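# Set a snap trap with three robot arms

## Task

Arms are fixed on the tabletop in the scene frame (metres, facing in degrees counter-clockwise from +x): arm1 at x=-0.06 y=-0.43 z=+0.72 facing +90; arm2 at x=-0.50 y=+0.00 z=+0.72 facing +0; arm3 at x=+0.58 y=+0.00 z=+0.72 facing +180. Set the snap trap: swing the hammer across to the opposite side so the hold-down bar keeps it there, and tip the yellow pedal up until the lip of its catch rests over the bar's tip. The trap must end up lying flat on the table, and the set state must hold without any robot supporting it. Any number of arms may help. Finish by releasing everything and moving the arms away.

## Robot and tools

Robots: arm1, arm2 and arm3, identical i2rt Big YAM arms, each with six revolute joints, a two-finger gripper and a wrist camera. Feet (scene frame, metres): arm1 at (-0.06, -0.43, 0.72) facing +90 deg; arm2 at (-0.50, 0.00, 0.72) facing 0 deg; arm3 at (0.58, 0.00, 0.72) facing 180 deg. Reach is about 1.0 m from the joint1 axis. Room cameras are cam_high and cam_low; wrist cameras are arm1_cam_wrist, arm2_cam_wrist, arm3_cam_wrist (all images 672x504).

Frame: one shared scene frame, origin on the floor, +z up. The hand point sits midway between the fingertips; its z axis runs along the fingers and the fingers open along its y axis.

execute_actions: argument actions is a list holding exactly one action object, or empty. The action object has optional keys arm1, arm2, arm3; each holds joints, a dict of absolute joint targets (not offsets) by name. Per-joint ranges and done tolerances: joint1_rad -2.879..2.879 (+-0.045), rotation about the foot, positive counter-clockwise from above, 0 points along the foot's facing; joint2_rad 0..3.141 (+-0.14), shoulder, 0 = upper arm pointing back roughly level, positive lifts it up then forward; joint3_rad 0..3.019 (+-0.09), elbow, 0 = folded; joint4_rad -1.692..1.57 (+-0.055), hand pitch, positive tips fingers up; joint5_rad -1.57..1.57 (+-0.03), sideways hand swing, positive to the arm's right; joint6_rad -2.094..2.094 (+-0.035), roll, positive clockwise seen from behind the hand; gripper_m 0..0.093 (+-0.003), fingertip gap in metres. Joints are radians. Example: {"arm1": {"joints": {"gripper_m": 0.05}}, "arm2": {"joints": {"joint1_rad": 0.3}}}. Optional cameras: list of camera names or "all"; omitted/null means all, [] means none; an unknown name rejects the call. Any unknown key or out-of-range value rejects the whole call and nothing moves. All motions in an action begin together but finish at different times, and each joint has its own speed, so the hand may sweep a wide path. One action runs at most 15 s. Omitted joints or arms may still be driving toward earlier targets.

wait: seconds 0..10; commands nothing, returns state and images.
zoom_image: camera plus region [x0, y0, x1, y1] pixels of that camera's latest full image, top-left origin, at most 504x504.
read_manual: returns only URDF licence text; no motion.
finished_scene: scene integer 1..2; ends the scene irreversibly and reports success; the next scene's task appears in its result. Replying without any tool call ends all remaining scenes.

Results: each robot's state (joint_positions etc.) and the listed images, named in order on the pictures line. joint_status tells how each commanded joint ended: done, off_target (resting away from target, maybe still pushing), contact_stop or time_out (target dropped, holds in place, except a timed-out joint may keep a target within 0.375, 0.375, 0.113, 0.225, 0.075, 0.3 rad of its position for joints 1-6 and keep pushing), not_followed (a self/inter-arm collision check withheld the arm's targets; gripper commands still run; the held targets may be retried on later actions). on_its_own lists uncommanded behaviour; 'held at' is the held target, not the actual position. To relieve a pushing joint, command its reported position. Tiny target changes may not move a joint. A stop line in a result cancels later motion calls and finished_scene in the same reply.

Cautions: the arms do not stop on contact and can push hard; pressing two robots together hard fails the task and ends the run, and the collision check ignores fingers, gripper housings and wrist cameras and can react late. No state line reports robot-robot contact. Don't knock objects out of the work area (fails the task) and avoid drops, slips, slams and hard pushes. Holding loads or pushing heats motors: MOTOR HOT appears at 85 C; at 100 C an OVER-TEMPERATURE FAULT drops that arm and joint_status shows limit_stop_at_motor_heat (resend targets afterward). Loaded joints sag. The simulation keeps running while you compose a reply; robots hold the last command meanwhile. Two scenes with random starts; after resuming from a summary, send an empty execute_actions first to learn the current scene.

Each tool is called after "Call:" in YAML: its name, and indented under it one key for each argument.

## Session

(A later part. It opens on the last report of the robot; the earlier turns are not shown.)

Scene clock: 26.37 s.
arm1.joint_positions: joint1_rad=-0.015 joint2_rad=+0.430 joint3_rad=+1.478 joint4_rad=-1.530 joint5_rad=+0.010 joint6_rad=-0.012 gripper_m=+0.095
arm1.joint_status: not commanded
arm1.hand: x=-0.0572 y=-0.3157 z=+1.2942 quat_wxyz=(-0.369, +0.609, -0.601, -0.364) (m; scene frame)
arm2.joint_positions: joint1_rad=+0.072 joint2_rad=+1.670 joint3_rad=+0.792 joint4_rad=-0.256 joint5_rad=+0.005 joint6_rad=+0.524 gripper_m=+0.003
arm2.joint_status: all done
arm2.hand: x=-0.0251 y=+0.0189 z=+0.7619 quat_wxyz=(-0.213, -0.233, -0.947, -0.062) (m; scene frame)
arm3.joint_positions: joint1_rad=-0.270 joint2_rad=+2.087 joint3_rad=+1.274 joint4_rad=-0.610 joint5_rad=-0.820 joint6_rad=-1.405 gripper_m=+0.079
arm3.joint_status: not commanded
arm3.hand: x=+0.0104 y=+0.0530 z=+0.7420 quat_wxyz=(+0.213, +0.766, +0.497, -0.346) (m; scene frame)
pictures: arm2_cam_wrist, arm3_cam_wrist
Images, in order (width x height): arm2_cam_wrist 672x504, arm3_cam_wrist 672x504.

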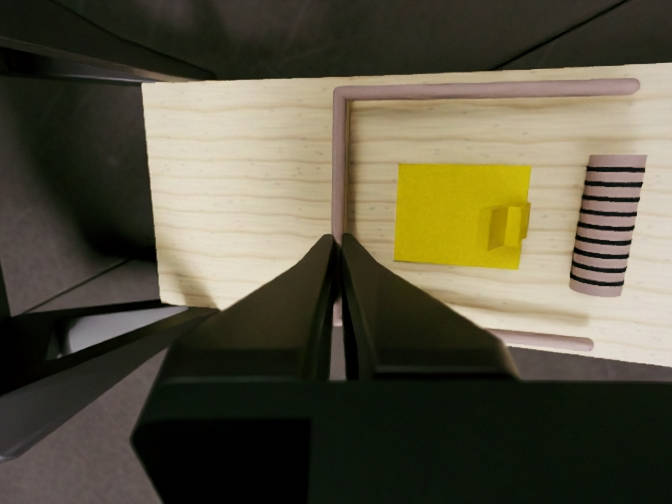

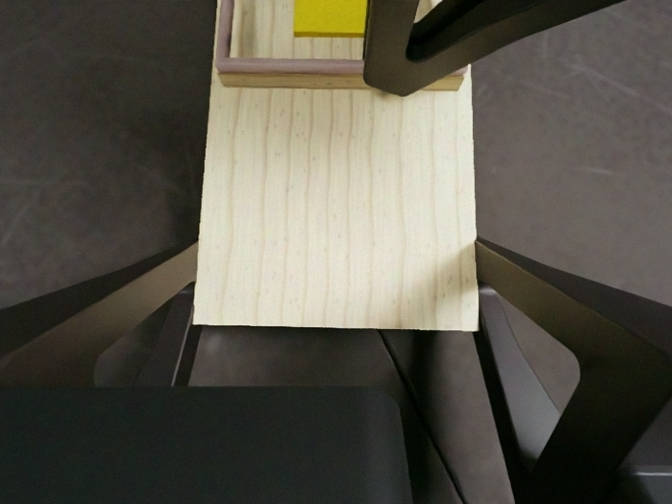

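Call:
execute_actions:
  actions:
    - {"arm2":{"joints":{"gripper_m":0.012,"joint1_rad":0.075,"joint2_rad":1.67,"joint3_rad":0.806,"joint4_rad":-0.19}}}
  cameras: ["arm3_cam_wrist"]

Call:
execute_actions:
  actions:
    - {"arm2":{"joints":{"gripper_m":0}}}
  cameras: ["arm2_cam_wrist"]

Scene clock: 28.00 s.
arm1.joint_positions: joint1_rad=-0.015 joint2_rad=+0.430 joint3_rad=+1.478 joint4_rad=-1.530 joint5_rad=+0.010 joint6_rad=-0.012 gripper_m=+0.095
arm1.joint_status: not commanded
arm1.hand: x=-0.0572 y=-0.3157 z=+1.2942 quat_wxyz=(-0.369, +0.609, -0.601, -0.364) (m; scene frame)
arm2.joint_positions: joint1_rad=+0.072 joint2_rad=+1.663 joint3_rad=+0.792 joint4_rad=-0.210 joint5_rad=+0.004 joint6_rad=+0.524 gripper_m=+0.012
arm2.joint_status: all done
arm2.hand: x=-0.0141 y=+0.0195 z=+0.7704 quat_wxyz=(-0.238, -0.232, -0.941, -0.070) (m; scene frame)
arm3.joint_positions: joint1_rad=-0.271 joint2_rad=+2.089 joint3_rad=+1.270 joint4_rad=-0.614 joint5_rad=-0.806 joint6_rad=-1.393 gripper_m=+0.079
arm3.joint_status: not commanded
arm3.hand: x=+0.0134 y=+0.0543 z=+0.7380 quat_wxyz=(+0.214, +0.773, +0.492, -0.338) (m; scene frame)
pictures: arm3_cam_wrist
Images, in order (width x height): arm3_cam_wrist 672x504.

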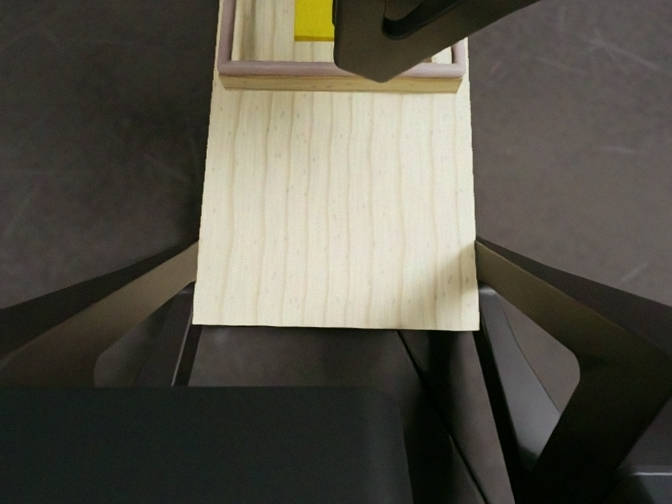

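Scene clock: 28.43 s.
arm1.joint_positions: joint1_rad=-0.015 joint2_rad=+0.430 joint3_rad=+1.478 joint4_rad=-1.530 joint5_rad=+0.010 joint6_rad=-0.012 gripper_m=+0.095
arm1.joint_status: not commanded
arm1.hand: x=-0.0572 y=-0.3157 z=+1.2942 quat_wxyz=(-0.369, +0.609, -0.601, -0.364) (m; scene frame)
arm2.joint_positions: joint1_rad=+0.072 joint2_rad=+1.663 joint3_rad=+0.792 joint4_rad=-0.210 joint5_rad=+0.004 joint6_rad=+0.524 gripper_m=+0.001
arm2.joint_status: all done
arm2.hand: x=-0.0141 y=+0.0195 z=+0.7704 quat_wxyz=(-0.238, -0.232, -0.941, -0.070) (m; scene frame)
arm3.joint_positions: joint1_rad=-0.271 joint2_rad=+2.089 joint3_rad=+1.270 joint4_rad=-0.614 joint5_rad=-0.806 joint6_rad=-1.393 gripper_m=+0.079
arm3.joint_status: not commanded
arm3.hand: x=+0.0134 y=+0.0543 z=+0.7380 quat_wxyz=(+0.214, +0.773, +0.492, -0.338) (m; scene frame)
pictures: arm2_cam_wrist
Images, in order (width x height): arm2_cam_wrist 672x504.

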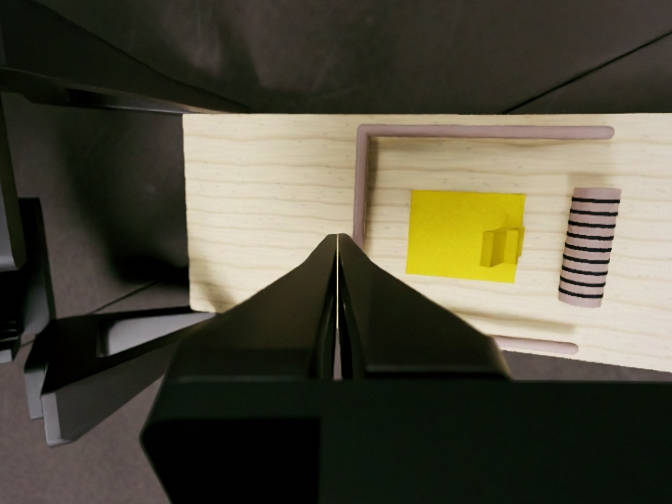

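Call:
execute_actions:
  actions:
    - {"arm2":{"joints":{"gripper_m":0.024,"joint1_rad":0.06,"joint2_rad":1.70}}}
  cameras: ["arm3_cam_wrist","arm2_cam_wrist"]

Call:
execute_actions:
  actions:
    - {"arm2":{"joints":{"gripper_m":0}}}
  cameras: ["arm2_cam_wrist"]

Scene clock: 29.30 s.
arm1.joint_positions: joint1_rad=-0.015 joint2_rad=+0.430 joint3_rad=+1.478 joint4_rad=-1.530 joint5_rad=+0.010 joint6_rad=-0.012 gripper_m=+0.095
arm1.joint_status: not commanded
arm1.hand: x=-0.0572 y=-0.3157 z=+1.2942 quat_wxyz=(-0.369, +0.609, -0.601, -0.364) (m; scene frame)
arm2.joint_positions: joint1_rad=+0.071 joint2_rad=+1.699 joint3_rad=+0.792 joint4_rad=-0.208 joint5_rad=+0.004 joint6_rad=+0.524 gripper_m=+0.024
arm2.joint_status: all done
arm2.hand: x=-0.0189 y=+0.0188 z=+0.7539 quat_wxyz=(-0.222, -0.233, -0.944, -0.065) (m; scene frame)
arm3.joint_positions: joint1_rad=-0.271 joint2_rad=+2.089 joint3_rad=+1.270 joint4_rad=-0.614 joint5_rad=-0.806 joint6_rad=-1.393 gripper_m=+0.079
arm3.joint_status: not commanded
arm3.hand: x=+0.0134 y=+0.0543 z=+0.7380 quat_wxyz=(+0.214, +0.773, +0.492, -0.338) (m; scene frame)
pictures: arm2_cam_wrist, arm3_cam_wrist
Images, in order (width x height): arm2_cam_wrist 672x504, arm3_cam_wrist 672x504.

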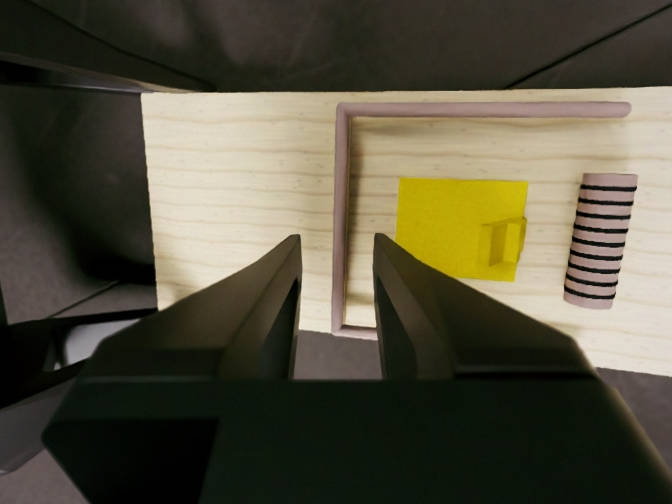

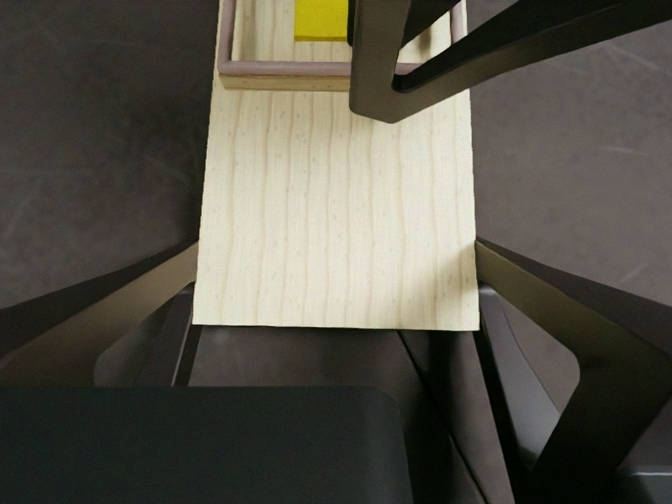

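Scene clock: 29.80 s.
arm1.joint_positions: joint1_rad=-0.015 joint2_rad=+0.430 joint3_rad=+1.478 joint4_rad=-1.530 joint5_rad=+0.010 joint6_rad=-0.012 gripper_m=+0.095
arm1.joint_status: not commanded
arm1.hand: x=-0.0572 y=-0.3157 z=+1.2942 quat_wxyz=(-0.369, +0.609, -0.601, -0.364) (m; scene frame)
arm2.joint_positions: joint1_rad=+0.071 joint2_rad=+1.699 joint3_rad=+0.792 joint4_rad=-0.208 joint5_rad=+0.005 joint6_rad=+0.524 gripper_m=+0.003
arm2.joint_status: all done
arm2.hand: x=-0.0189 y=+0.0184 z=+0.7538 quat_wxyz=(-0.222, -0.234, -0.944, -0.064) (m; scene frame)
arm3.joint_positions: joint1_rad=-0.271 joint2_rad=+2.089 joint3_rad=+1.270 joint4_rad=-0.614 joint5_rad=-0.806 joint6_rad=-1.393 gripper_m=+0.079
arm3.joint_status: not commanded
arm3.hand: x=+0.0135 y=+0.0543 z=+0.7380 quat_wxyz=(+0.214, +0.773, +0.492, -0.338) (m; scene frame)
pictures: arm2_cam_wrist
Images, in order (width x height): arm2_cam_wrist 672x504.

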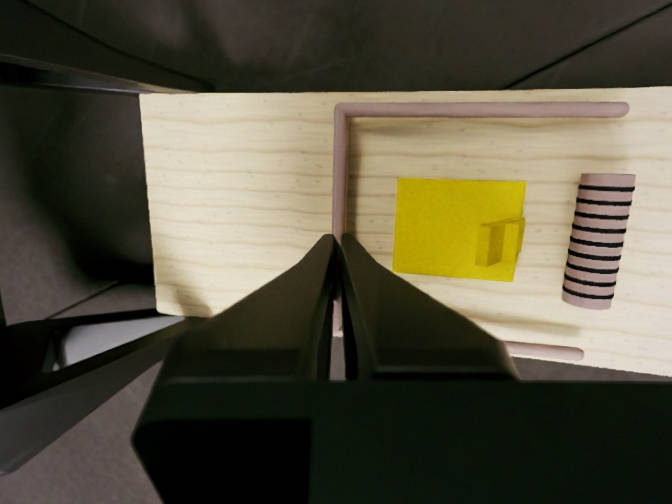

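Call:
execute_actions:
  actions:
    - {"arm2":{"joints":{"gripper_m":0.015,"joint4_rad":-0.155}}}
  cameras: []

Call:
execute_actions:
  actions:
    - {"arm2":{"joints":{"gripper_m":0}}}
  cameras: []

Call:
execute_actions:
  actions:
    - {"arm2":{"joints":{"joint1_rad":0.05,"joint2_rad":1.62,"joint3_rad":0.82,"joint4_rad":-0.245}}}
  cameras: ["arm2_cam_wrist","arm3_cam_wrist"]

Scene clock: 30.70 s.
arm1.joint_positions: joint1_rad=-0.015 joint2_rad=+0.430 joint3_rad=+1.478 joint4_rad=-1.530 joint5_rad=+0.010 joint6_rad=-0.012 gripper_m=+0.095
arm1.joint_status: not commanded
arm1.hand: x=-0.0572 y=-0.3157 z=+1.2942 quat_wxyz=(-0.369, +0.609, -0.601, -0.364) (m; scene frame)
arm2.joint_positions: joint1_rad=+0.071 joint2_rad=+1.699 joint3_rad=+0.792 joint4_rad=-0.175 joint5_rad=+0.005 joint6_rad=+0.524 gripper_m=+0.015
arm2.joint_status: all done
arm2.hand: x=-0.0116 y=+0.0187 z=+0.7576 quat_wxyz=(-0.238, -0.233, -0.941, -0.069) (m; scene frame)
arm3.joint_positions: joint1_rad=-0.271 joint2_rad=+2.089 joint3_rad=+1.270 joint4_rad=-0.614 joint5_rad=-0.806 joint6_rad=-1.393 gripper_m=+0.079
arm3.joint_status: not commanded
arm3.hand: x=+0.0135 y=+0.0543 z=+0.7380 quat_wxyz=(+0.214, +0.773, +0.492, -0.338) (m; scene frame)
pictures: none
No camera images: the call's "cameras" was empty. Leave "cameras" out to get every camera's image.

Scene clock: 31.17 s.
arm1.joint_positions: joint1_rad=-0.015 joint2_rad=+0.430 joint3_rad=+1.478 joint4_rad=-1.530 joint5_rad=+0.010 joint6_rad=-0.012 gripper_m=+0.095
arm1.joint_status: not commanded
arm1.hand: x=-0.0572 y=-0.3157 z=+1.2942 quat_wxyz=(-0.369, +0.609, -0.601, -0.364) (m; scene frame)
arm2.joint_positions: joint1_rad=+0.064 joint2_rad=+1.699 joint3_rad=+0.790 joint4_rad=-0.175 joint5_rad=+0.006 joint6_rad=+0.524 gripper_m=+0.002
arm2.joint_status: all done
arm2.hand: x=-0.0125 y=+0.0153 z=+0.7569 quat_wxyz=(-0.237, -0.236, -0.940, -0.067) (m; scene frame)
arm3.joint_positions: joint1_rad=-0.271 joint2_rad=+2.089 joint3_rad=+1.270 joint4_rad=-0.617 joint5_rad=-0.805 joint6_rad=-1.391 gripper_m=+0.079
arm3.joint_status: not commanded
arm3.hand: x=+0.0140 y=+0.0545 z=+0.7378 quat_wxyz=(+0.215, +0.774, +0.491, -0.336) (m; scene frame)
pictures: none
No camera images: the call's "cameras" was empty. Leave "cameras" out to get every camera's image.

Scene clock: 31.90 s.
arm1.joint_positions: joint1_rad=-0.015 joint2_rad=+0.430 joint3_rad=+1.478 joint4_rad=-1.530 joint5_rad=+0.010 joint6_rad=-0.012 gripper_m=+0.095
arm1.joint_status: not commanded
arm1.hand: x=-0.0572 y=-0.3157 z=+1.2942 quat_wxyz=(-0.369, +0.609, -0.601, -0.364) (m; scene frame)
arm2.joint_positions: joint1_rad=+0.061 joint2_rad=+1.661 joint3_rad=+0.793 joint4_rad=-0.220 joint5_rad=+0.004 joint6_rad=+0.524 gripper_m=+0.002
arm2.joint_status: all done
arm2.hand: x=-0.0153 y=+0.0141 z=+0.7703 quat_wxyz=(-0.235, -0.237, -0.940, -0.068) (m; scene frame)
arm3.joint_positions: joint1_rad=-0.271 joint2_rad=+2.089 joint3_rad=+1.270 joint4_rad=-0.611 joint5_rad=-0.806 joint6_rad=-1.390 gripper_m=+0.079
arm3.joint_status: not commanded
arm3.hand: x=+0.0129 y=+0.0547 z=+0.7380 quat_wxyz=(+0.214, +0.774, +0.491, -0.338) (m; scene frame)
pictures: arm2_cam_wrist, arm3_cam_wrist
Images, in order (width x height): arm2_cam_wrist 672x504, arm3_cam_wrist 672x504.

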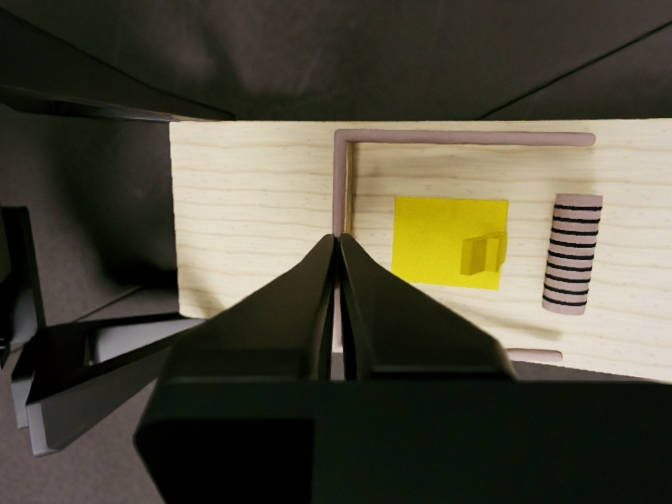

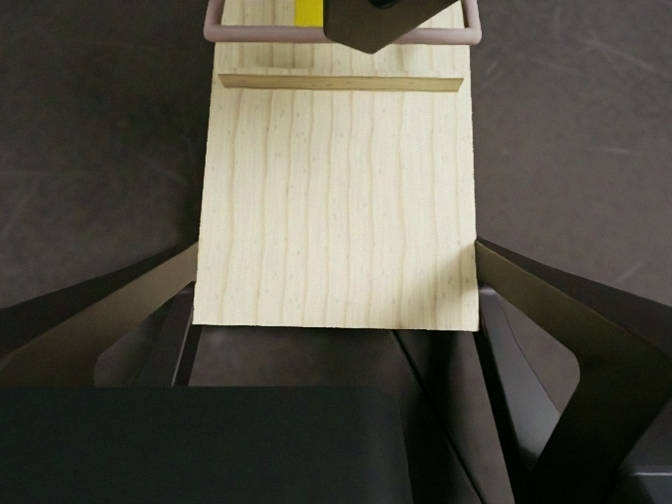

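Call:
execute_actions:
  actions:
    - {"arm2":{"joints":{"joint1_rad":0.02,"joint2_rad":1.55,"joint3_rad":0.84,"joint4_rad":-0.33,"joint6_rad":0.49}}}
  cameras: ["arm2_cam_wrist"]

Call:
execute_actions:
  actions:
    - {"arm2":{"joints":{"joint1_rad":-0.04,"joint2_rad":1.48,"joint3_rad":0.84,"joint4_rad":-0.40,"joint6_rad":0.42}}}
  cameras: ["arm2_cam_wrist","arm3_cam_wrist"]

Scene clock: 34.20 s.
arm1.joint_positions: joint1_rad=-0.015 joint2_rad=+0.430 joint3_rad=+1.478 joint4_rad=-1.530 joint5_rad=+0.010 joint6_rad=-0.012 gripper_m=+0.095
arm1.joint_status: not commanded
arm1.hand: x=-0.0572 y=-0.3157 z=+1.2942 quat_wxyz=(-0.369, +0.609, -0.601, -0.364) (m; scene frame)
arm2.joint_positions: joint1_rad=+0.034 joint2_rad=+1.589 joint3_rad=+0.805 joint4_rad=-0.308 joint5_rad=-0.004 joint6_rad=+0.512 gripper_m=+0.002
arm2.joint_status: all done
arm2.hand: x=-0.0199 y=+0.0019 z=+0.7976 quat_wxyz=(-0.233, -0.244, -0.939, -0.066) (m; scene frame)
arm3.joint_positions: joint1_rad=-0.268 joint2_rad=+2.089 joint3_rad=+1.270 joint4_rad=-0.611 joint5_rad=-0.807 joint6_rad=-1.386 gripper_m=+0.079
arm3.joint_status: not commanded
arm3.hand: x=+0.0127 y=+0.0527 z=+0.7382 quat_wxyz=(+0.215, +0.774, +0.491, -0.338) (m; scene frame)
pictures: arm2_cam_wrist
Images, in order (width x height): arm2_cam_wrist 672x504.

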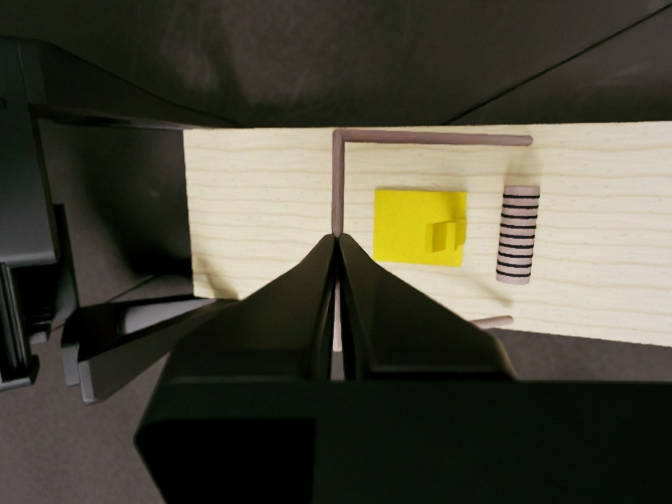

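Scene clock: 35.03 s.
arm1.joint_positions: joint1_rad=-0.015 joint2_rad=+0.430 joint3_rad=+1.478 joint4_rad=-1.530 joint5_rad=+0.010 joint6_rad=-0.012 gripper_m=+0.095
arm1.joint_status: not commanded
arm1.hand: x=-0.0572 y=-0.3157 z=+1.2942 quat_wxyz=(-0.369, +0.609, -0.601, -0.364) (m; scene frame)
arm2.joint_positions: joint1_rad=-0.018 joint2_rad=+1.522 joint3_rad=+0.807 joint4_rad=-0.381 joint5_rad=-0.010 joint6_rad=+0.445 gripper_m=+0.002
arm2.joint_status: all done
arm2.hand: x=-0.0290 y=-0.0217 z=+0.8204 quat_wxyz=(-0.234, -0.237, -0.941, -0.055) (m; scene frame)
arm3.joint_positions: joint1_rad=-0.259 joint2_rad=+2.089 joint3_rad=+1.270 joint4_rad=-0.611 joint5_rad=-0.814 joint6_rad=-1.378 gripper_m=+0.079
arm3.joint_status: not commanded
arm3.hand: x=+0.0121 y=+0.0466 z=+0.7392 quat_wxyz=(+0.220, +0.772, +0.491, -0.338) (m; scene frame)
pictures: arm2_cam_wrist, arm3_cam_wrist
Images, in order (width x height): arm2_cam_wrist 672x504, arm3_cam_wrist 672x504.

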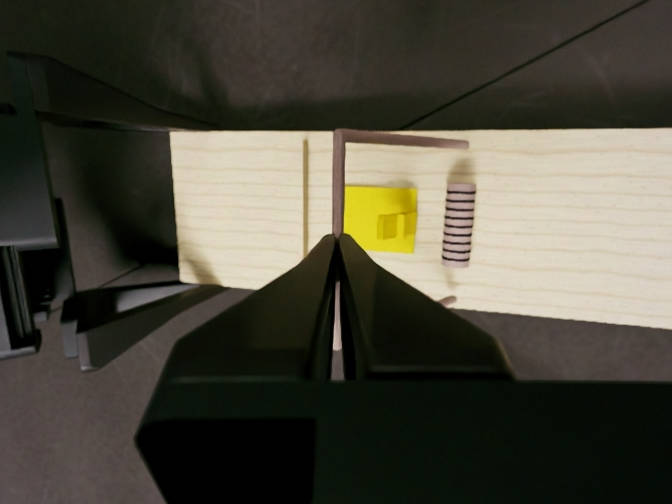

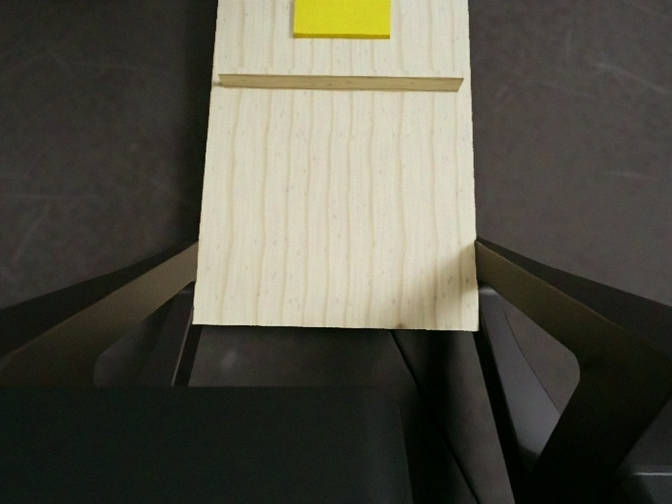

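Call:
execute_actions:
  actions:
    - {"arm2":{"joints":{"joint1_rad":-0.13,"joint2_rad":1.41,"joint3_rad":0.81,"joint4_rad":-0.45,"joint6_rad":0.31}}}
  cameras: ["arm2_cam_wrist"]

Call:
execute_actions:
  actions:
    - {"arm2":{"joints":{"joint1_rad":-0.225,"joint2_rad":1.45,"joint3_rad":0.75,"joint4_rad":-0.385,"joint6_rad":0.21}}}
  cameras: ["arm2_cam_wrist","cam_high"]

Call:
execute_actions:
  actions:
    - {"arm2":{"joints":{"joint1_rad":-0.29,"joint2_rad":1.53,"joint3_rad":0.70,"joint4_rad":-0.27,"joint6_rad":0.13}}}
  cameras: ["arm2_cam_wrist","cam_high"]

Scene clock: 36.63 s.
arm1.joint_positions: joint1_rad=-0.015 joint2_rad=+0.430 joint3_rad=+1.478 joint4_rad=-1.530 joint5_rad=+0.010 joint6_rad=-0.012 gripper_m=+0.095
arm1.joint_status: not commanded
arm1.hand: x=-0.0572 y=-0.3157 z=+1.2942 quat_wxyz=(-0.369, +0.609, -0.601, -0.364) (m; scene frame)
arm2.joint_positions: joint1_rad=-0.131 joint2_rad=+1.413 joint3_rad=+0.798 joint4_rad=-0.438 joint5_rad=+0.002 joint6_rad=+0.328 gripper_m=+0.001
arm2.joint_status: all done
arm2.hand: x=-0.0439 y=-0.0755 z=+0.8584 quat_wxyz=(-0.259, -0.235, -0.936, -0.024) (m; scene frame)
arm3.joint_positions: joint1_rad=-0.253 joint2_rad=+2.089 joint3_rad=+1.269 joint4_rad=-0.613 joint5_rad=-0.808 joint6_rad=-1.383 gripper_m=+0.079
arm3.joint_status: not commanded
arm3.hand: x=+0.0127 y=+0.0441 z=+0.7382 quat_wxyz=(+0.220, +0.771, +0.495, -0.336) (m; scene frame)
pictures: arm2_cam_wrist
Images, in order (width x height): arm2_cam_wrist 672x504.

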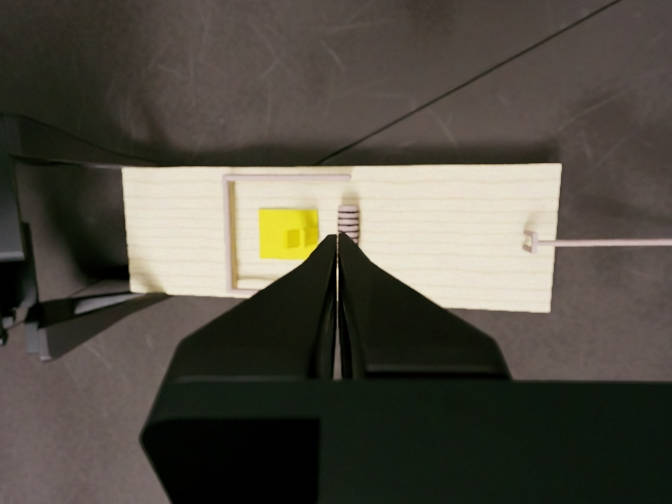

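Scene clock: 37.60 s.
arm1.joint_positions: joint1_rad=-0.015 joint2_rad=+0.430 joint3_rad=+1.478 joint4_rad=-1.530 joint5_rad=+0.010 joint6_rad=-0.012 gripper_m=+0.095
arm1.joint_status: not commanded
arm1.hand: x=-0.0572 y=-0.3157 z=+1.2942 quat_wxyz=(-0.369, +0.609, -0.601, -0.364) (m; scene frame)
arm2.joint_positions: joint1_rad=-0.228 joint2_rad=+1.452 joint3_rad=+0.737 joint4_rad=-0.405 joint5_rad=+0.003 joint6_rad=+0.228 gripper_m=+0.001
arm2.joint_status: all done
arm2.hand: x=-0.0756 y=-0.1132 z=+0.8191 quat_wxyz=(-0.227, -0.236, -0.945, +0.001) (m; scene frame)
arm3.joint_positions: joint1_rad=-0.253 joint2_rad=+2.089 joint3_rad=+1.269 joint4_rad=-0.613 joint5_rad=-0.808 joint6_rad=-1.383 gripper_m=+0.079
arm3.joint_status: not commanded
arm3.hand: x=+0.0127 y=+0.0441 z=+0.7382 quat_wxyz=(+0.220, +0.771, +0.495, -0.336) (m; scene frame)
pictures: arm2_cam_wrist, cam_high
Images, in order (width x height): arm2_cam_wrist 672x504, cam_high 672x504.

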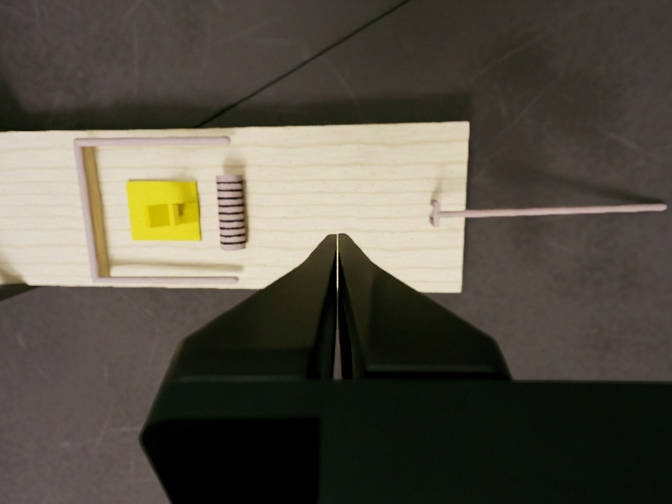

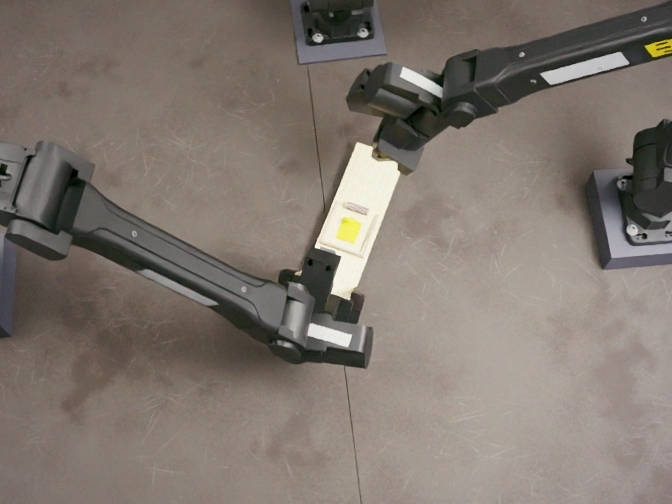

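Scene clock: 38.53 s.
arm1.joint_positions: joint1_rad=-0.015 joint2_rad=+0.430 joint3_rad=+1.478 joint4_rad=-1.530 joint5_rad=+0.010 joint6_rad=-0.012 gripper_m=+0.095
arm1.joint_status: not commanded
arm1.hand: x=-0.0572 y=-0.3157 z=+1.2942 quat_wxyz=(-0.369, +0.609, -0.601, -0.364) (m; scene frame)
arm2.joint_positions: joint1_rad=-0.288 joint2_rad=+1.538 joint3_rad=+0.688 joint4_rad=-0.290 joint5_rad=+0.003 joint6_rad=+0.148 gripper_m=+0.001
arm2.joint_status: all done
arm2.hand: x=-0.0897 y=-0.1363 z=+0.7776 quat_wxyz=(-0.218, -0.227, -0.949, +0.016) (m; scene frame)
arm3.joint_positions: joint1_rad=-0.253 joint2_rad=+2.089 joint3_rad=+1.269 joint4_rad=-0.613 joint5_rad=-0.808 joint6_rad=-1.383 gripper_m=+0.079
arm3.joint_status: not commanded
arm3.hand: x=+0.0127 y=+0.0441 z=+0.7382 quat_wxyz=(+0.220, +0.771, +0.495, -0.336) (m; scene frame)
pictures: arm2_cam_wrist, cam_high
Images, in order (width x height): arm2_cam_wrist 672x504, cam_high 672x504.

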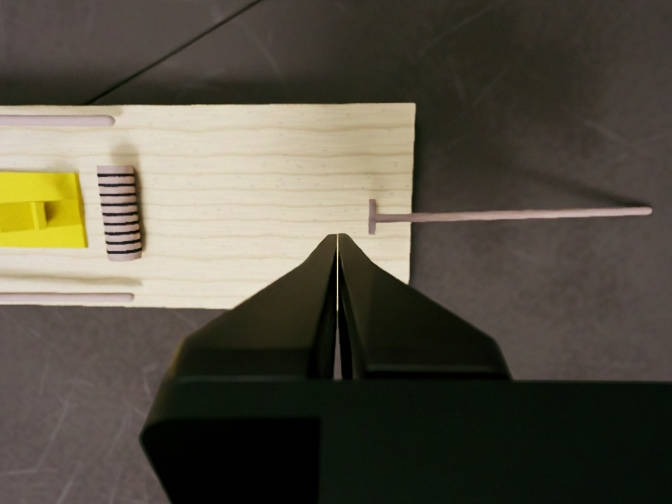

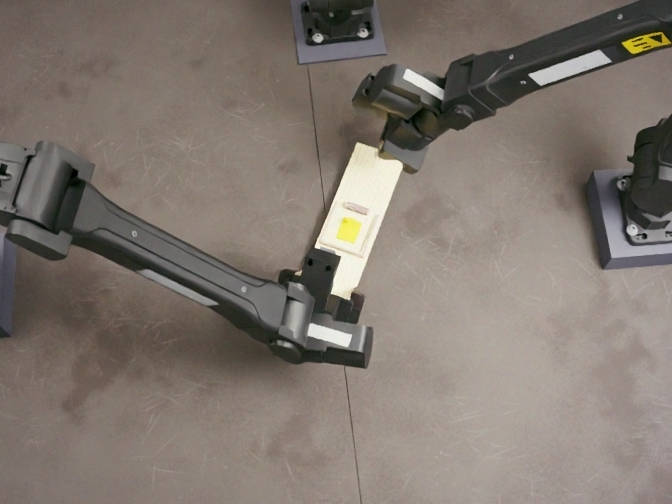

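Call:
execute_actions:
  actions:
    - {"arm2":{"joints":{"joint2_rad":1.45,"joint3_rad":0.785,"joint4_rad":-0.3,"gripper_m":0.022,"joint6_rad":0.53}}}
  cameras: []

Call:
execute_actions:
  actions:
    - {"arm2":{"joints":{"joint1_rad":0.062,"joint2_rad":1.58}}}
  cameras: []

Call:
execute_actions:
  actions:
    - {"arm2":{"joints":{"joint2_rad":1.672,"joint4_rad":-0.195}}}
  cameras: ["arm2_cam_wrist"]

Scene clock: 40.37 s.
arm1.joint_positions: joint1_rad=-0.015 joint2_rad=+0.430 joint3_rad=+1.478 joint4_rad=-1.530 joint5_rad=+0.010 joint6_rad=-0.012 gripper_m=+0.095
arm1.joint_status: not commanded
arm1.hand: x=-0.0572 y=-0.3157 z=+1.2942 quat_wxyz=(-0.369, +0.609, -0.601, -0.364) (m; scene frame)
arm2.joint_positions: joint1_rad=-0.288 joint2_rad=+1.451 joint3_rad=+0.756 joint4_rad=-0.293 joint5_rad=+0.003 joint6_rad=+0.512 gripper_m=+0.022
arm2.joint_status: all done
arm2.hand: x=-0.0519 y=-0.1493 z=+0.8414 quat_wxyz=(-0.290, -0.387, -0.875, -0.031) (m; scene frame)
arm3.joint_positions: joint1_rad=-0.253 joint2_rad=+2.089 joint3_rad=+1.269 joint4_rad=-0.613 joint5_rad=-0.808 joint6_rad=-1.383 gripper_m=+0.079
arm3.joint_status: not commanded
arm3.hand: x=+0.0127 y=+0.0441 z=+0.7382 quat_wxyz=(+0.220, +0.771, +0.495, -0.336) (m; scene frame)
pictures: none
No camera images: the call's "cameras" was empty. Leave "cameras" out to get every camera's image.

Scene clock: 41.40 s.
arm1.joint_positions: joint1_rad=-0.015 joint2_rad=+0.430 joint3_rad=+1.478 joint4_rad=-1.530 joint5_rad=+0.010 joint6_rad=-0.012 gripper_m=+0.095
arm1.joint_status: not commanded
arm1.hand: x=-0.0572 y=-0.3157 z=+1.2942 quat_wxyz=(-0.369, +0.609, -0.601, -0.364) (m; scene frame)
arm2.joint_positions: joint1_rad=+0.070 joint2_rad=+1.594 joint3_rad=+0.756 joint4_rad=-0.293 joint5_rad=+0.003 joint6_rad=+0.514 gripper_m=+0.022
arm2.joint_status: all done
arm2.hand: x=-0.0415 y=+0.0174 z=+0.7789 quat_wxyz=(-0.215, -0.230, -0.947, -0.062) (m; scene frame)
arm3.joint_positions: joint1_rad=-0.253 joint2_rad=+2.089 joint3_rad=+1.269 joint4_rad=-0.613 joint5_rad=-0.808 joint6_rad=-1.383 gripper_m=+0.079
arm3.joint_status: not commanded
arm3.hand: x=+0.0127 y=+0.0441 z=+0.7382 quat_wxyz=(+0.220, +0.771, +0.495, -0.336) (m; scene frame)
pictures: none
No camera images: the call's "cameras" was empty. Leave "cameras" out to get every camera's image.

Scene clock: 42.13 s.
arm1.joint_positions: joint1_rad=-0.015 joint2_rad=+0.430 joint3_rad=+1.478 joint4_rad=-1.530 joint5_rad=+0.010 joint6_rad=-0.012 gripper_m=+0.095
arm1.joint_status: not commanded
arm1.hand: x=-0.0572 y=-0.3157 z=+1.2942 quat_wxyz=(-0.369, +0.609, -0.601, -0.364) (m; scene frame)
arm2.joint_positions: joint1_rad=+0.069 joint2_rad=+1.664 joint3_rad=+0.761 joint4_rad=-0.208 joint5_rad=+0.007 joint6_rad=+0.514 gripper_m=+0.022
arm2.joint_status: all done
arm2.hand: x=-0.0299 y=+0.0167 z=+0.7587 quat_wxyz=(-0.225, -0.230, -0.945, -0.063) (m; scene frame)
arm3.joint_positions: joint1_rad=-0.253 joint2_rad=+2.089 joint3_rad=+1.269 joint4_rad=-0.613 joint5_rad=-0.808 joint6_rad=-1.383 gripper_m=+0.079
arm3.joint_status: not commanded
arm3.hand: x=+0.0127 y=+0.0441 z=+0.7382 quat_wxyz=(+0.220, +0.771, +0.495, -0.336) (m; scene frame)
pictures: arm2_cam_wrist
Images, in order (width x height): arm2_cam_wrist 672x504.

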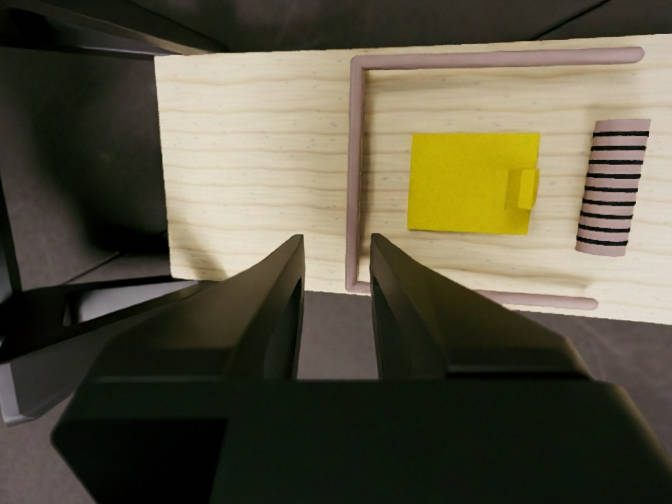

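Call:
execute_actions:
  actions:
    - {"arm2":{"joints":{"joint1_rad":0.045}}}
  cameras: []

Call:
execute_actions:
  actions:
    - {"arm2":{"joints":{"gripper_m":0}}}
  cameras: []

Call:
execute_actions:
  actions:
    - {"arm2":{"joints":{"joint1_rad":0.03,"joint2_rad":1.57,"joint3_rad":0.80,"joint4_rad":-0.30}}}
  cameras: ["arm2_cam_wrist","arm3_cam_wrist"]

Scene clock: 43.00 s.
arm1.joint_positions: joint1_rad=-0.015 joint2_rad=+0.430 joint3_rad=+1.478 joint4_rad=-1.530 joint5_rad=+0.010 joint6_rad=-0.012 gripper_m=+0.095
arm1.joint_status: not commanded
arm1.hand: x=-0.0572 y=-0.3157 z=+1.2942 quat_wxyz=(-0.369, +0.609, -0.601, -0.364) (m; scene frame)
arm2.joint_positions: joint1_rad=+0.053 joint2_rad=+1.664 joint3_rad=+0.761 joint4_rad=-0.208 joint5_rad=+0.006 joint6_rad=+0.514 gripper_m=+0.022
arm2.joint_status: all done
arm2.hand: x=-0.0298 y=+0.0096 z=+0.7585 quat_wxyz=(-0.225, -0.237, -0.943, -0.061) (m; scene frame)
arm3.joint_positions: joint1_rad=-0.253 joint2_rad=+2.089 joint3_rad=+1.269 joint4_rad=-0.613 joint5_rad=-0.808 joint6_rad=-1.383 gripper_m=+0.079
arm3.joint_status: not commanded
arm3.hand: x=+0.0127 y=+0.0441 z=+0.7382 quat_wxyz=(+0.220, +0.771, +0.495, -0.336) (m; scene frame)
pictures: none
No camera images: the call's "cameras" was empty. Leave "cameras" out to get every camera's image.

Scene clock: 43.50 s.
arm1.joint_positions: joint1_rad=-0.015 joint2_rad=+0.430 joint3_rad=+1.478 joint4_rad=-1.530 joint5_rad=+0.010 joint6_rad=-0.012 gripper_m=+0.095
arm1.joint_status: not commanded
arm1.hand: x=-0.0572 y=-0.3157 z=+1.2942 quat_wxyz=(-0.369, +0.609, -0.601, -0.364) (m; scene frame)
arm2.joint_positions: joint1_rad=+0.053 joint2_rad=+1.664 joint3_rad=+0.761 joint4_rad=-0.207 joint5_rad=-0.001 joint6_rad=+0.514 gripper_m=+0.002
arm2.joint_status: all done
arm2.hand: x=-0.0294 y=+0.0107 z=+0.7588 quat_wxyz=(-0.224, -0.237, -0.943, -0.065) (m; scene frame)
arm3.joint_positions: joint1_rad=-0.253 joint2_rad=+2.089 joint3_rad=+1.269 joint4_rad=-0.613 joint5_rad=-0.808 joint6_rad=-1.383 gripper_m=+0.079
arm3.joint_status: not commanded
arm3.hand: x=+0.0127 y=+0.0441 z=+0.7382 quat_wxyz=(+0.219, +0.771, +0.495, -0.336) (m; scene frame)
pictures: none
No camera images: the call's "cameras" was empty. Leave "cameras" out to get every camera's image.

Scene clock: 44.37 s.
arm1.joint_positions: joint1_rad=-0.015 joint2_rad=+0.430 joint3_rad=+1.478 joint4_rad=-1.530 joint5_rad=+0.010 joint6_rad=-0.012 gripper_m=+0.095
arm1.joint_status: not commanded
arm1.hand: x=-0.0572 y=-0.3157 z=+1.2942 quat_wxyz=(-0.369, +0.609, -0.601, -0.364) (m; scene frame)
arm2.joint_positions: joint1_rad=+0.038 joint2_rad=+1.575 joint3_rad=+0.764 joint4_rad=-0.288 joint5_rad=+0.001 joint6_rad=+0.514 gripper_m=+0.001
arm2.joint_status: all done
arm2.hand: x=-0.0340 y=+0.0033 z=+0.7908 quat_wxyz=(-0.230, -0.244, -0.940, -0.064) (m; scene frame)
arm3.joint_positions: joint1_rad=-0.253 joint2_rad=+2.089 joint3_rad=+1.269 joint4_rad=-0.613 joint5_rad=-0.808 joint6_rad=-1.384 gripper_m=+0.079
arm3.joint_status: not commanded
arm3.hand: x=+0.0127 y=+0.0441 z=+0.7381 quat_wxyz=(+0.220, +0.771, +0.495, -0.336) (m; scene frame)
pictures: arm2_cam_wrist, arm3_cam_wrist
Images, in order (width x height): arm2_cam_wrist 672x504, arm3_cam_wrist 672x504.

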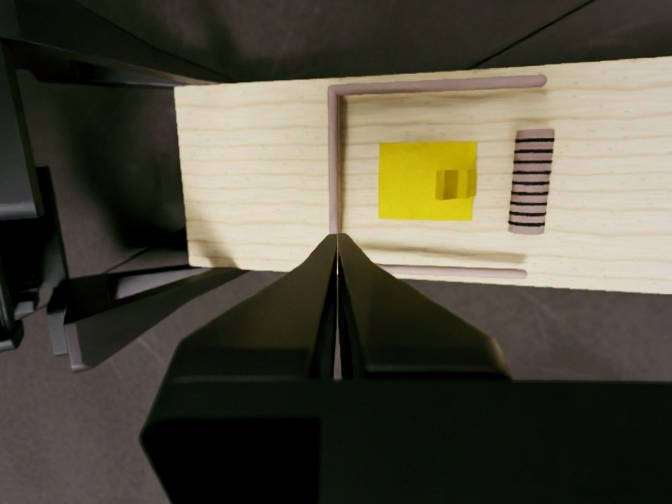

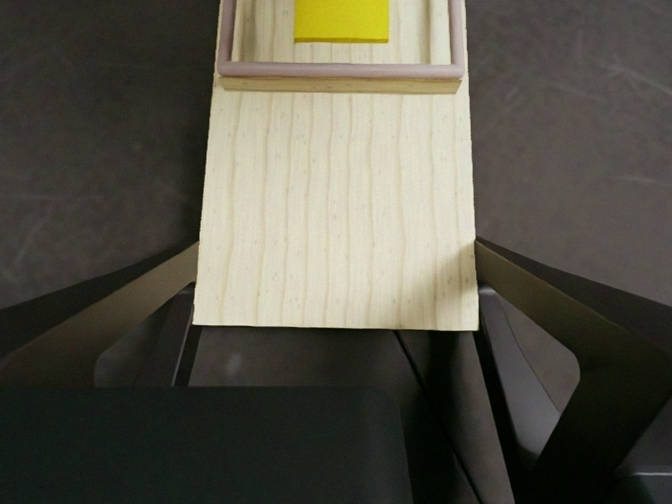

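Call:
execute_actions:
  actions:
    - {"arm2":{"joints":{"joint1_rad":0.052,"gripper_m":0.024,"joint3_rad":0.81,"joint2_rad":1.62,"joint4_rad":-0.23}}}
  cameras: []

Call:
execute_actions:
  actions:
    - {"arm2":{"joints":{"joint2_rad":1.685,"joint4_rad":-0.17}}}
  cameras: ["arm2_cam_wrist"]

Call:
execute_actions:
  actions:
    - {"arm2":{"joints":{"gripper_m":0}}}
  cameras: []

Scene clock: 45.40 s.
arm1.joint_positions: joint1_rad=-0.015 joint2_rad=+0.430 joint3_rad=+1.478 joint4_rad=-1.530 joint5_rad=+0.010 joint6_rad=-0.012 gripper_m=+0.095
arm1.joint_status: not commanded
arm1.hand: x=-0.0572 y=-0.3157 z=+1.2942 quat_wxyz=(-0.369, +0.609, -0.601, -0.364) (m; scene frame)
arm2.joint_positions: joint1_rad=+0.041 joint2_rad=+1.620 joint3_rad=+0.768 joint4_rad=-0.250 joint5_rad=+0.001 joint6_rad=+0.514 gripper_m=+0.024
arm2.joint_status: all done
arm2.hand: x=-0.0292 y=+0.0046 z=+0.7764 quat_wxyz=(-0.229, -0.242, -0.941, -0.064) (m; scene frame)
arm3.joint_positions: joint1_rad=-0.253 joint2_rad=+2.089 joint3_rad=+1.269 joint4_rad=-0.613 joint5_rad=-0.808 joint6_rad=-1.384 gripper_m=+0.079
arm3.joint_status: not commanded
arm3.hand: x=+0.0127 y=+0.0441 z=+0.7381 quat_wxyz=(+0.220, +0.771, +0.495, -0.336) (m; scene frame)
pictures: none
No camera images: the call's "cameras" was empty. Leave "cameras" out to get every camera's image.

Scene clock: 46.17 s.
arm1.joint_positions: joint1_rad=-0.015 joint2_rad=+0.430 joint3_rad=+1.478 joint4_rad=-1.530 joint5_rad=+0.010 joint6_rad=-0.012 gripper_m=+0.095
arm1.joint_status: not commanded
arm1.hand: x=-0.0572 y=-0.3157 z=+1.2942 quat_wxyz=(-0.369, +0.609, -0.601, -0.364) (m; scene frame)
arm2.joint_positions: joint1_rad=+0.041 joint2_rad=+1.687 joint3_rad=+0.773 joint4_rad=-0.190 joint5_rad=+0.001 joint6_rad=+0.514 gripper_m=+0.024
arm2.joint_status: all done
arm2.hand: x=-0.0228 y=+0.0050 z=+0.7543 quat_wxyz=(-0.227, -0.242, -0.941, -0.063) (m; scene frame)
arm3.joint_positions: joint1_rad=-0.253 joint2_rad=+2.089 joint3_rad=+1.269 joint4_rad=-0.613 joint5_rad=-0.808 joint6_rad=-1.384 gripper_m=+0.079
arm3.joint_status: not commanded
arm3.hand: x=+0.0127 y=+0.0441 z=+0.7381 quat_wxyz=(+0.220, +0.771, +0.495, -0.336) (m; scene frame)
pictures: arm2_cam_wrist
Images, in order (width x height): arm2_cam_wrist 672x504.

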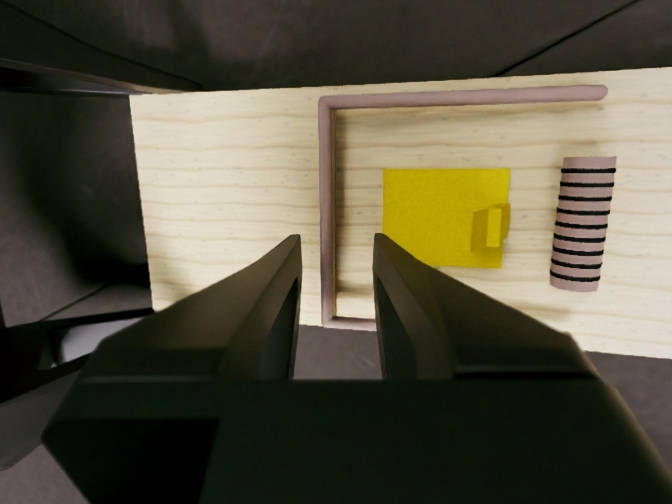

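Scene clock: 46.67 s.
arm1.joint_positions: joint1_rad=-0.015 joint2_rad=+0.430 joint3_rad=+1.478 joint4_rad=-1.530 joint5_rad=+0.010 joint6_rad=-0.012 gripper_m=+0.095
arm1.joint_status: not commanded
arm1.hand: x=-0.0572 y=-0.3157 z=+1.2942 quat_wxyz=(-0.369, +0.609, -0.601, -0.364) (m; scene frame)
arm2.joint_positions: joint1_rad=+0.047 joint2_rad=+1.687 joint3_rad=+0.775 joint4_rad=-0.186 joint5_rad=+0.000 joint6_rad=+0.514 gripper_m=+0.002
arm2.joint_status: all done
arm2.hand: x=-0.0210 y=+0.0077 z=+0.7554 quat_wxyz=(-0.230, -0.240, -0.941, -0.065) (m; scene frame)
arm3.joint_positions: joint1_rad=-0.254 joint2_rad=+2.089 joint3_rad=+1.269 joint4_rad=-0.615 joint5_rad=-0.808 joint6_rad=-1.385 gripper_m=+0.079
arm3.joint_status: not commanded
arm3.hand: x=+0.0130 y=+0.0442 z=+0.7381 quat_wxyz=(+0.220, +0.771, +0.495, -0.335) (m; scene frame)
pictures: none
No camera images: the call's "cameras" was empty. Leave "cameras" out to get every camera's image.

Call:
execute_actions:
  actions:
    - {"arm2":{"joints":{"joint1_rad":0.025,"joint2_rad":1.56,"joint3_rad":0.82,"joint4_rad":-0.31,"joint6_rad":0.49}}}
  cameras: ["arm2_cam_wrist"]

Call:
execute_actions:
  actions:
    - {"arm2":{"joints":{"joint1_rad":-0.045,"joint2_rad":1.50,"joint4_rad":-0.385,"joint6_rad":0.42}}}
  cameras: ["arm2_cam_wrist"]

Scene clock: 47.80 s.
arm1.joint_positions: joint1_rad=-0.015 joint2_rad=+0.430 joint3_rad=+1.478 joint4_rad=-1.530 joint5_rad=+0.010 joint6_rad=-0.012 gripper_m=+0.095
arm1.joint_status: not commanded
arm1.hand: x=-0.0572 y=-0.3157 z=+1.2942 quat_wxyz=(-0.369, +0.609, -0.601, -0.364) (m; scene frame)
arm2.joint_positions: joint1_rad=+0.039 joint2_rad=+1.597 joint3_rad=+0.787 joint4_rad=-0.290 joint5_rad=-0.002 joint6_rad=+0.511 gripper_m=+0.002
arm2.joint_status: all done
arm2.hand: x=-0.0257 y=+0.0041 z=+0.7890 quat_wxyz=(-0.229, -0.241, -0.941, -0.064) (m; scene frame)
arm3.joint_positions: joint1_rad=-0.259 joint2_rad=+2.089 joint3_rad=+1.270 joint4_rad=-0.610 joint5_rad=-0.809 joint6_rad=-1.387 gripper_m=+0.079
arm3.joint_status: not commanded
arm3.hand: x=+0.0122 y=+0.0475 z=+0.7384 quat_wxyz=(+0.217, +0.771, +0.494, -0.338) (m; scene frame)
pictures: arm2_cam_wrist
Images, in order (width x height): arm2_cam_wrist 672x504.

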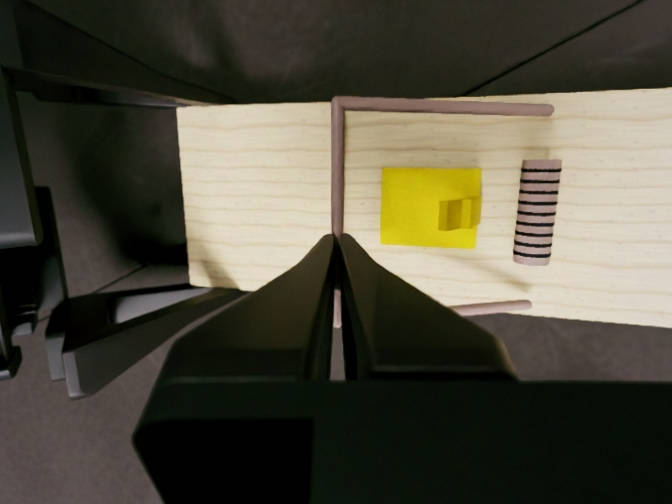

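Scene clock: 48.63 s.
arm1.joint_positions: joint1_rad=-0.015 joint2_rad=+0.430 joint3_rad=+1.478 joint4_rad=-1.530 joint5_rad=+0.010 joint6_rad=-0.012 gripper_m=+0.095
arm1.joint_status: not commanded
arm1.hand: x=-0.0572 y=-0.3157 z=+1.2942 quat_wxyz=(-0.369, +0.609, -0.601, -0.364) (m; scene frame)
arm2.joint_positions: joint1_rad=-0.015 joint2_rad=+1.535 joint3_rad=+0.790 joint4_rad=-0.363 joint5_rad=-0.015 joint6_rad=+0.444 gripper_m=+0.002
arm2.joint_status: all done
arm2.hand: x=-0.0337 y=-0.0190 z=+0.8104 quat_wxyz=(-0.228, -0.234, -0.943, -0.057) (m; scene frame)
arm3.joint_positions: joint1_rad=-0.251 joint2_rad=+2.089 joint3_rad=+1.270 joint4_rad=-0.610 joint5_rad=-0.809 joint6_rad=-1.386 gripper_m=+0.079
arm3.joint_status: not commanded
arm3.hand: x=+0.0118 y=+0.0429 z=+0.7385 quat_wxyz=(+0.218, +0.769, +0.497, -0.337) (m; scene frame)
pictures: arm2_cam_wrist
Images, in order (width x height): arm2_cam_wrist 672x504.

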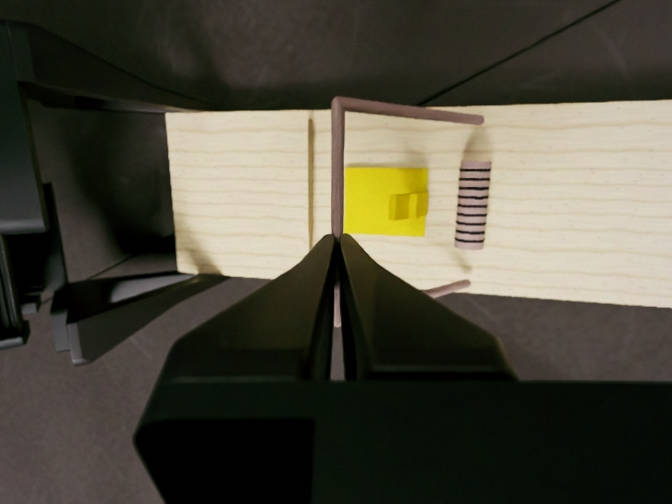

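Call:
execute_actions:
  actions:
    - {"arm2":{"joints":{"joint1_rad":-0.09,"joint2_rad":1.47,"joint3_rad":0.80,"joint4_rad":-0.39,"joint6_rad":0.37}},"arm3":{"joints":{"joint1_rad":-0.29}}}
  cameras: ["arm2_cam_wrist"]

Call:
execute_actions:
  actions:
    - {"arm2":{"joints":{"joint1_rad":-0.15,"joint2_rad":1.465,"joint3_rad":0.77,"joint6_rad":0.30}}}
  cameras: ["arm2_cam_wrist"]

Scene clock: 50.57 s.
arm1.joint_positions: joint1_rad=-0.015 joint2_rad=+0.430 joint3_rad=+1.478 joint4_rad=-1.530 joint5_rad=+0.010 joint6_rad=-0.012 gripper_m=+0.095
arm1.joint_status: not commanded
arm1.hand: x=-0.0572 y=-0.3157 z=+1.2942 quat_wxyz=(-0.369, +0.609, -0.601, -0.364) (m; scene frame)
arm2.joint_positions: joint1_rad=-0.044 joint2_rad=+1.513 joint3_rad=+0.789 joint4_rad=-0.376 joint5_rad=-0.024 joint6_rad=+0.397 gripper_m=+0.002
arm2.joint_status: joint1_rad time_out (moved -0.029 of -0.075); the others done
arm2.on_its_own: joint1_rad reads -0.044 and still pushes toward -0.090 since a time_out
arm2.hand: x=-0.0361 y=-0.0308 z=+0.8179 quat_wxyz=(-0.233, -0.224, -0.945, -0.053) (m; scene frame)
arm3.joint_positions: joint1_rad=-0.251 joint2_rad=+2.089 joint3_rad=+1.270 joint4_rad=-0.612 joint5_rad=-0.812 joint6_rad=-1.399 gripper_m=+0.079
arm3.joint_status: all done
arm3.hand: x=+0.0121 y=+0.0425 z=+0.7387 quat_wxyz=(+0.218, +0.766, +0.502, -0.339) (m; scene frame)
pictures: arm2_cam_wrist
Images, in order (width x height): arm2_cam_wrist 672x504.

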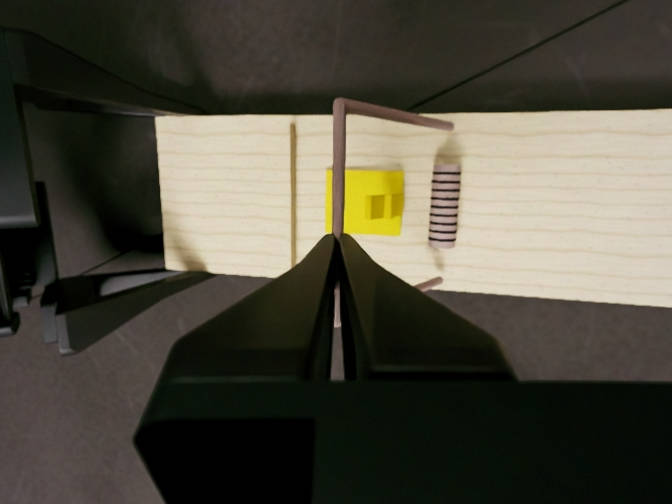

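not run: a stop came earlier in this reply.

Call:
execute_actions:
  actions:
    - {"arm2":{"joints":{"joint1_rad":-0.14,"joint2_rad":1.445,"joint3_rad":0.80,"joint4_rad":-0.41,"joint6_rad":0.33}},"arm3":{"joints":{"joint1_rad":-0.30}}}
  cameras: ["arm2_cam_wrist"]

Call:
execute_actions:
  actions:
    - {"arm2":{"joints":{"joint1_rad":-0.19,"joint3_rad":0.77,"joint6_rad":0.27}}}
  cameras: ["arm2_cam_wrist"]

Scene clock: 52.63 s.
arm1.joint_positions: joint1_rad=-0.015 joint2_rad=+0.430 joint3_rad=+1.478 joint4_rad=-1.530 joint5_rad=+0.010 joint6_rad=-0.012 gripper_m=+0.095
arm1.joint_status: not commanded
arm1.hand: x=-0.0572 y=-0.3157 z=+1.2942 quat_wxyz=(-0.369, +0.609, -0.601, -0.364) (m; scene frame)
arm2.joint_positions: joint1_rad=-0.087 joint2_rad=+1.485 joint3_rad=+0.785 joint4_rad=-0.399 joint5_rad=-0.032 joint6_rad=+0.357 gripper_m=+0.002
arm2.joint_status: joint1_rad time_out (moved -0.043 of -0.096); the others done
arm2.on_its_own: joint1_rad reads -0.087 and still pushes toward -0.140 since a time_out
arm2.hand: x=-0.0420 y=-0.0490 z=+0.8260 quat_wxyz=(-0.235, -0.225, -0.945, -0.047) (m; scene frame)
arm3.joint_positions: joint1_rad=-0.251 joint2_rad=+2.089 joint3_rad=+1.270 joint4_rad=-0.613 joint5_rad=-0.815 joint6_rad=-1.410 gripper_m=+0.079
arm3.joint_status: joint1_rad time_out (moved +0.000 of -0.049)
arm3.on_its_own: joint1_rad reads -0.251 and still pushes toward -0.300 since a time_out
arm3.hand: x=+0.0123 y=+0.0421 z=+0.7391 quat_wxyz=(+0.217, +0.763, +0.505, -0.340) (m; scene frame)
pictures: arm2_cam_wrist
Images, in order (width x height): arm2_cam_wrist 672x504.

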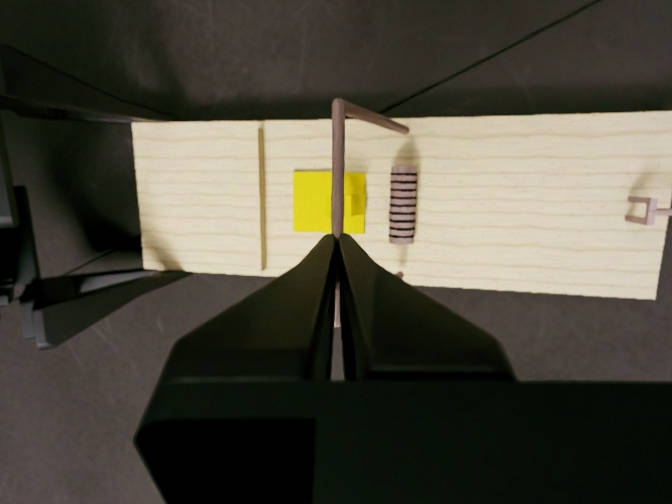

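not run: a stop came earlier in this reply.


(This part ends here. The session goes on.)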